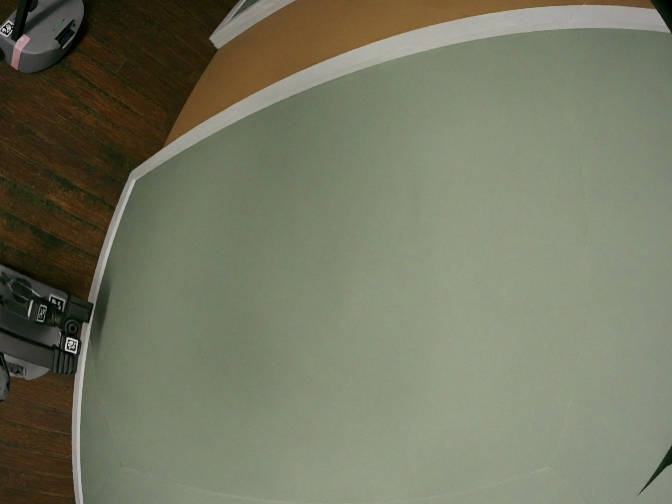

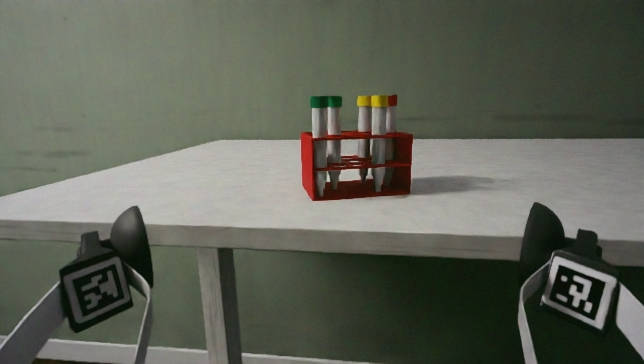

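>>> finished_scene:
  scene: 2

The scene is finished: the task was done.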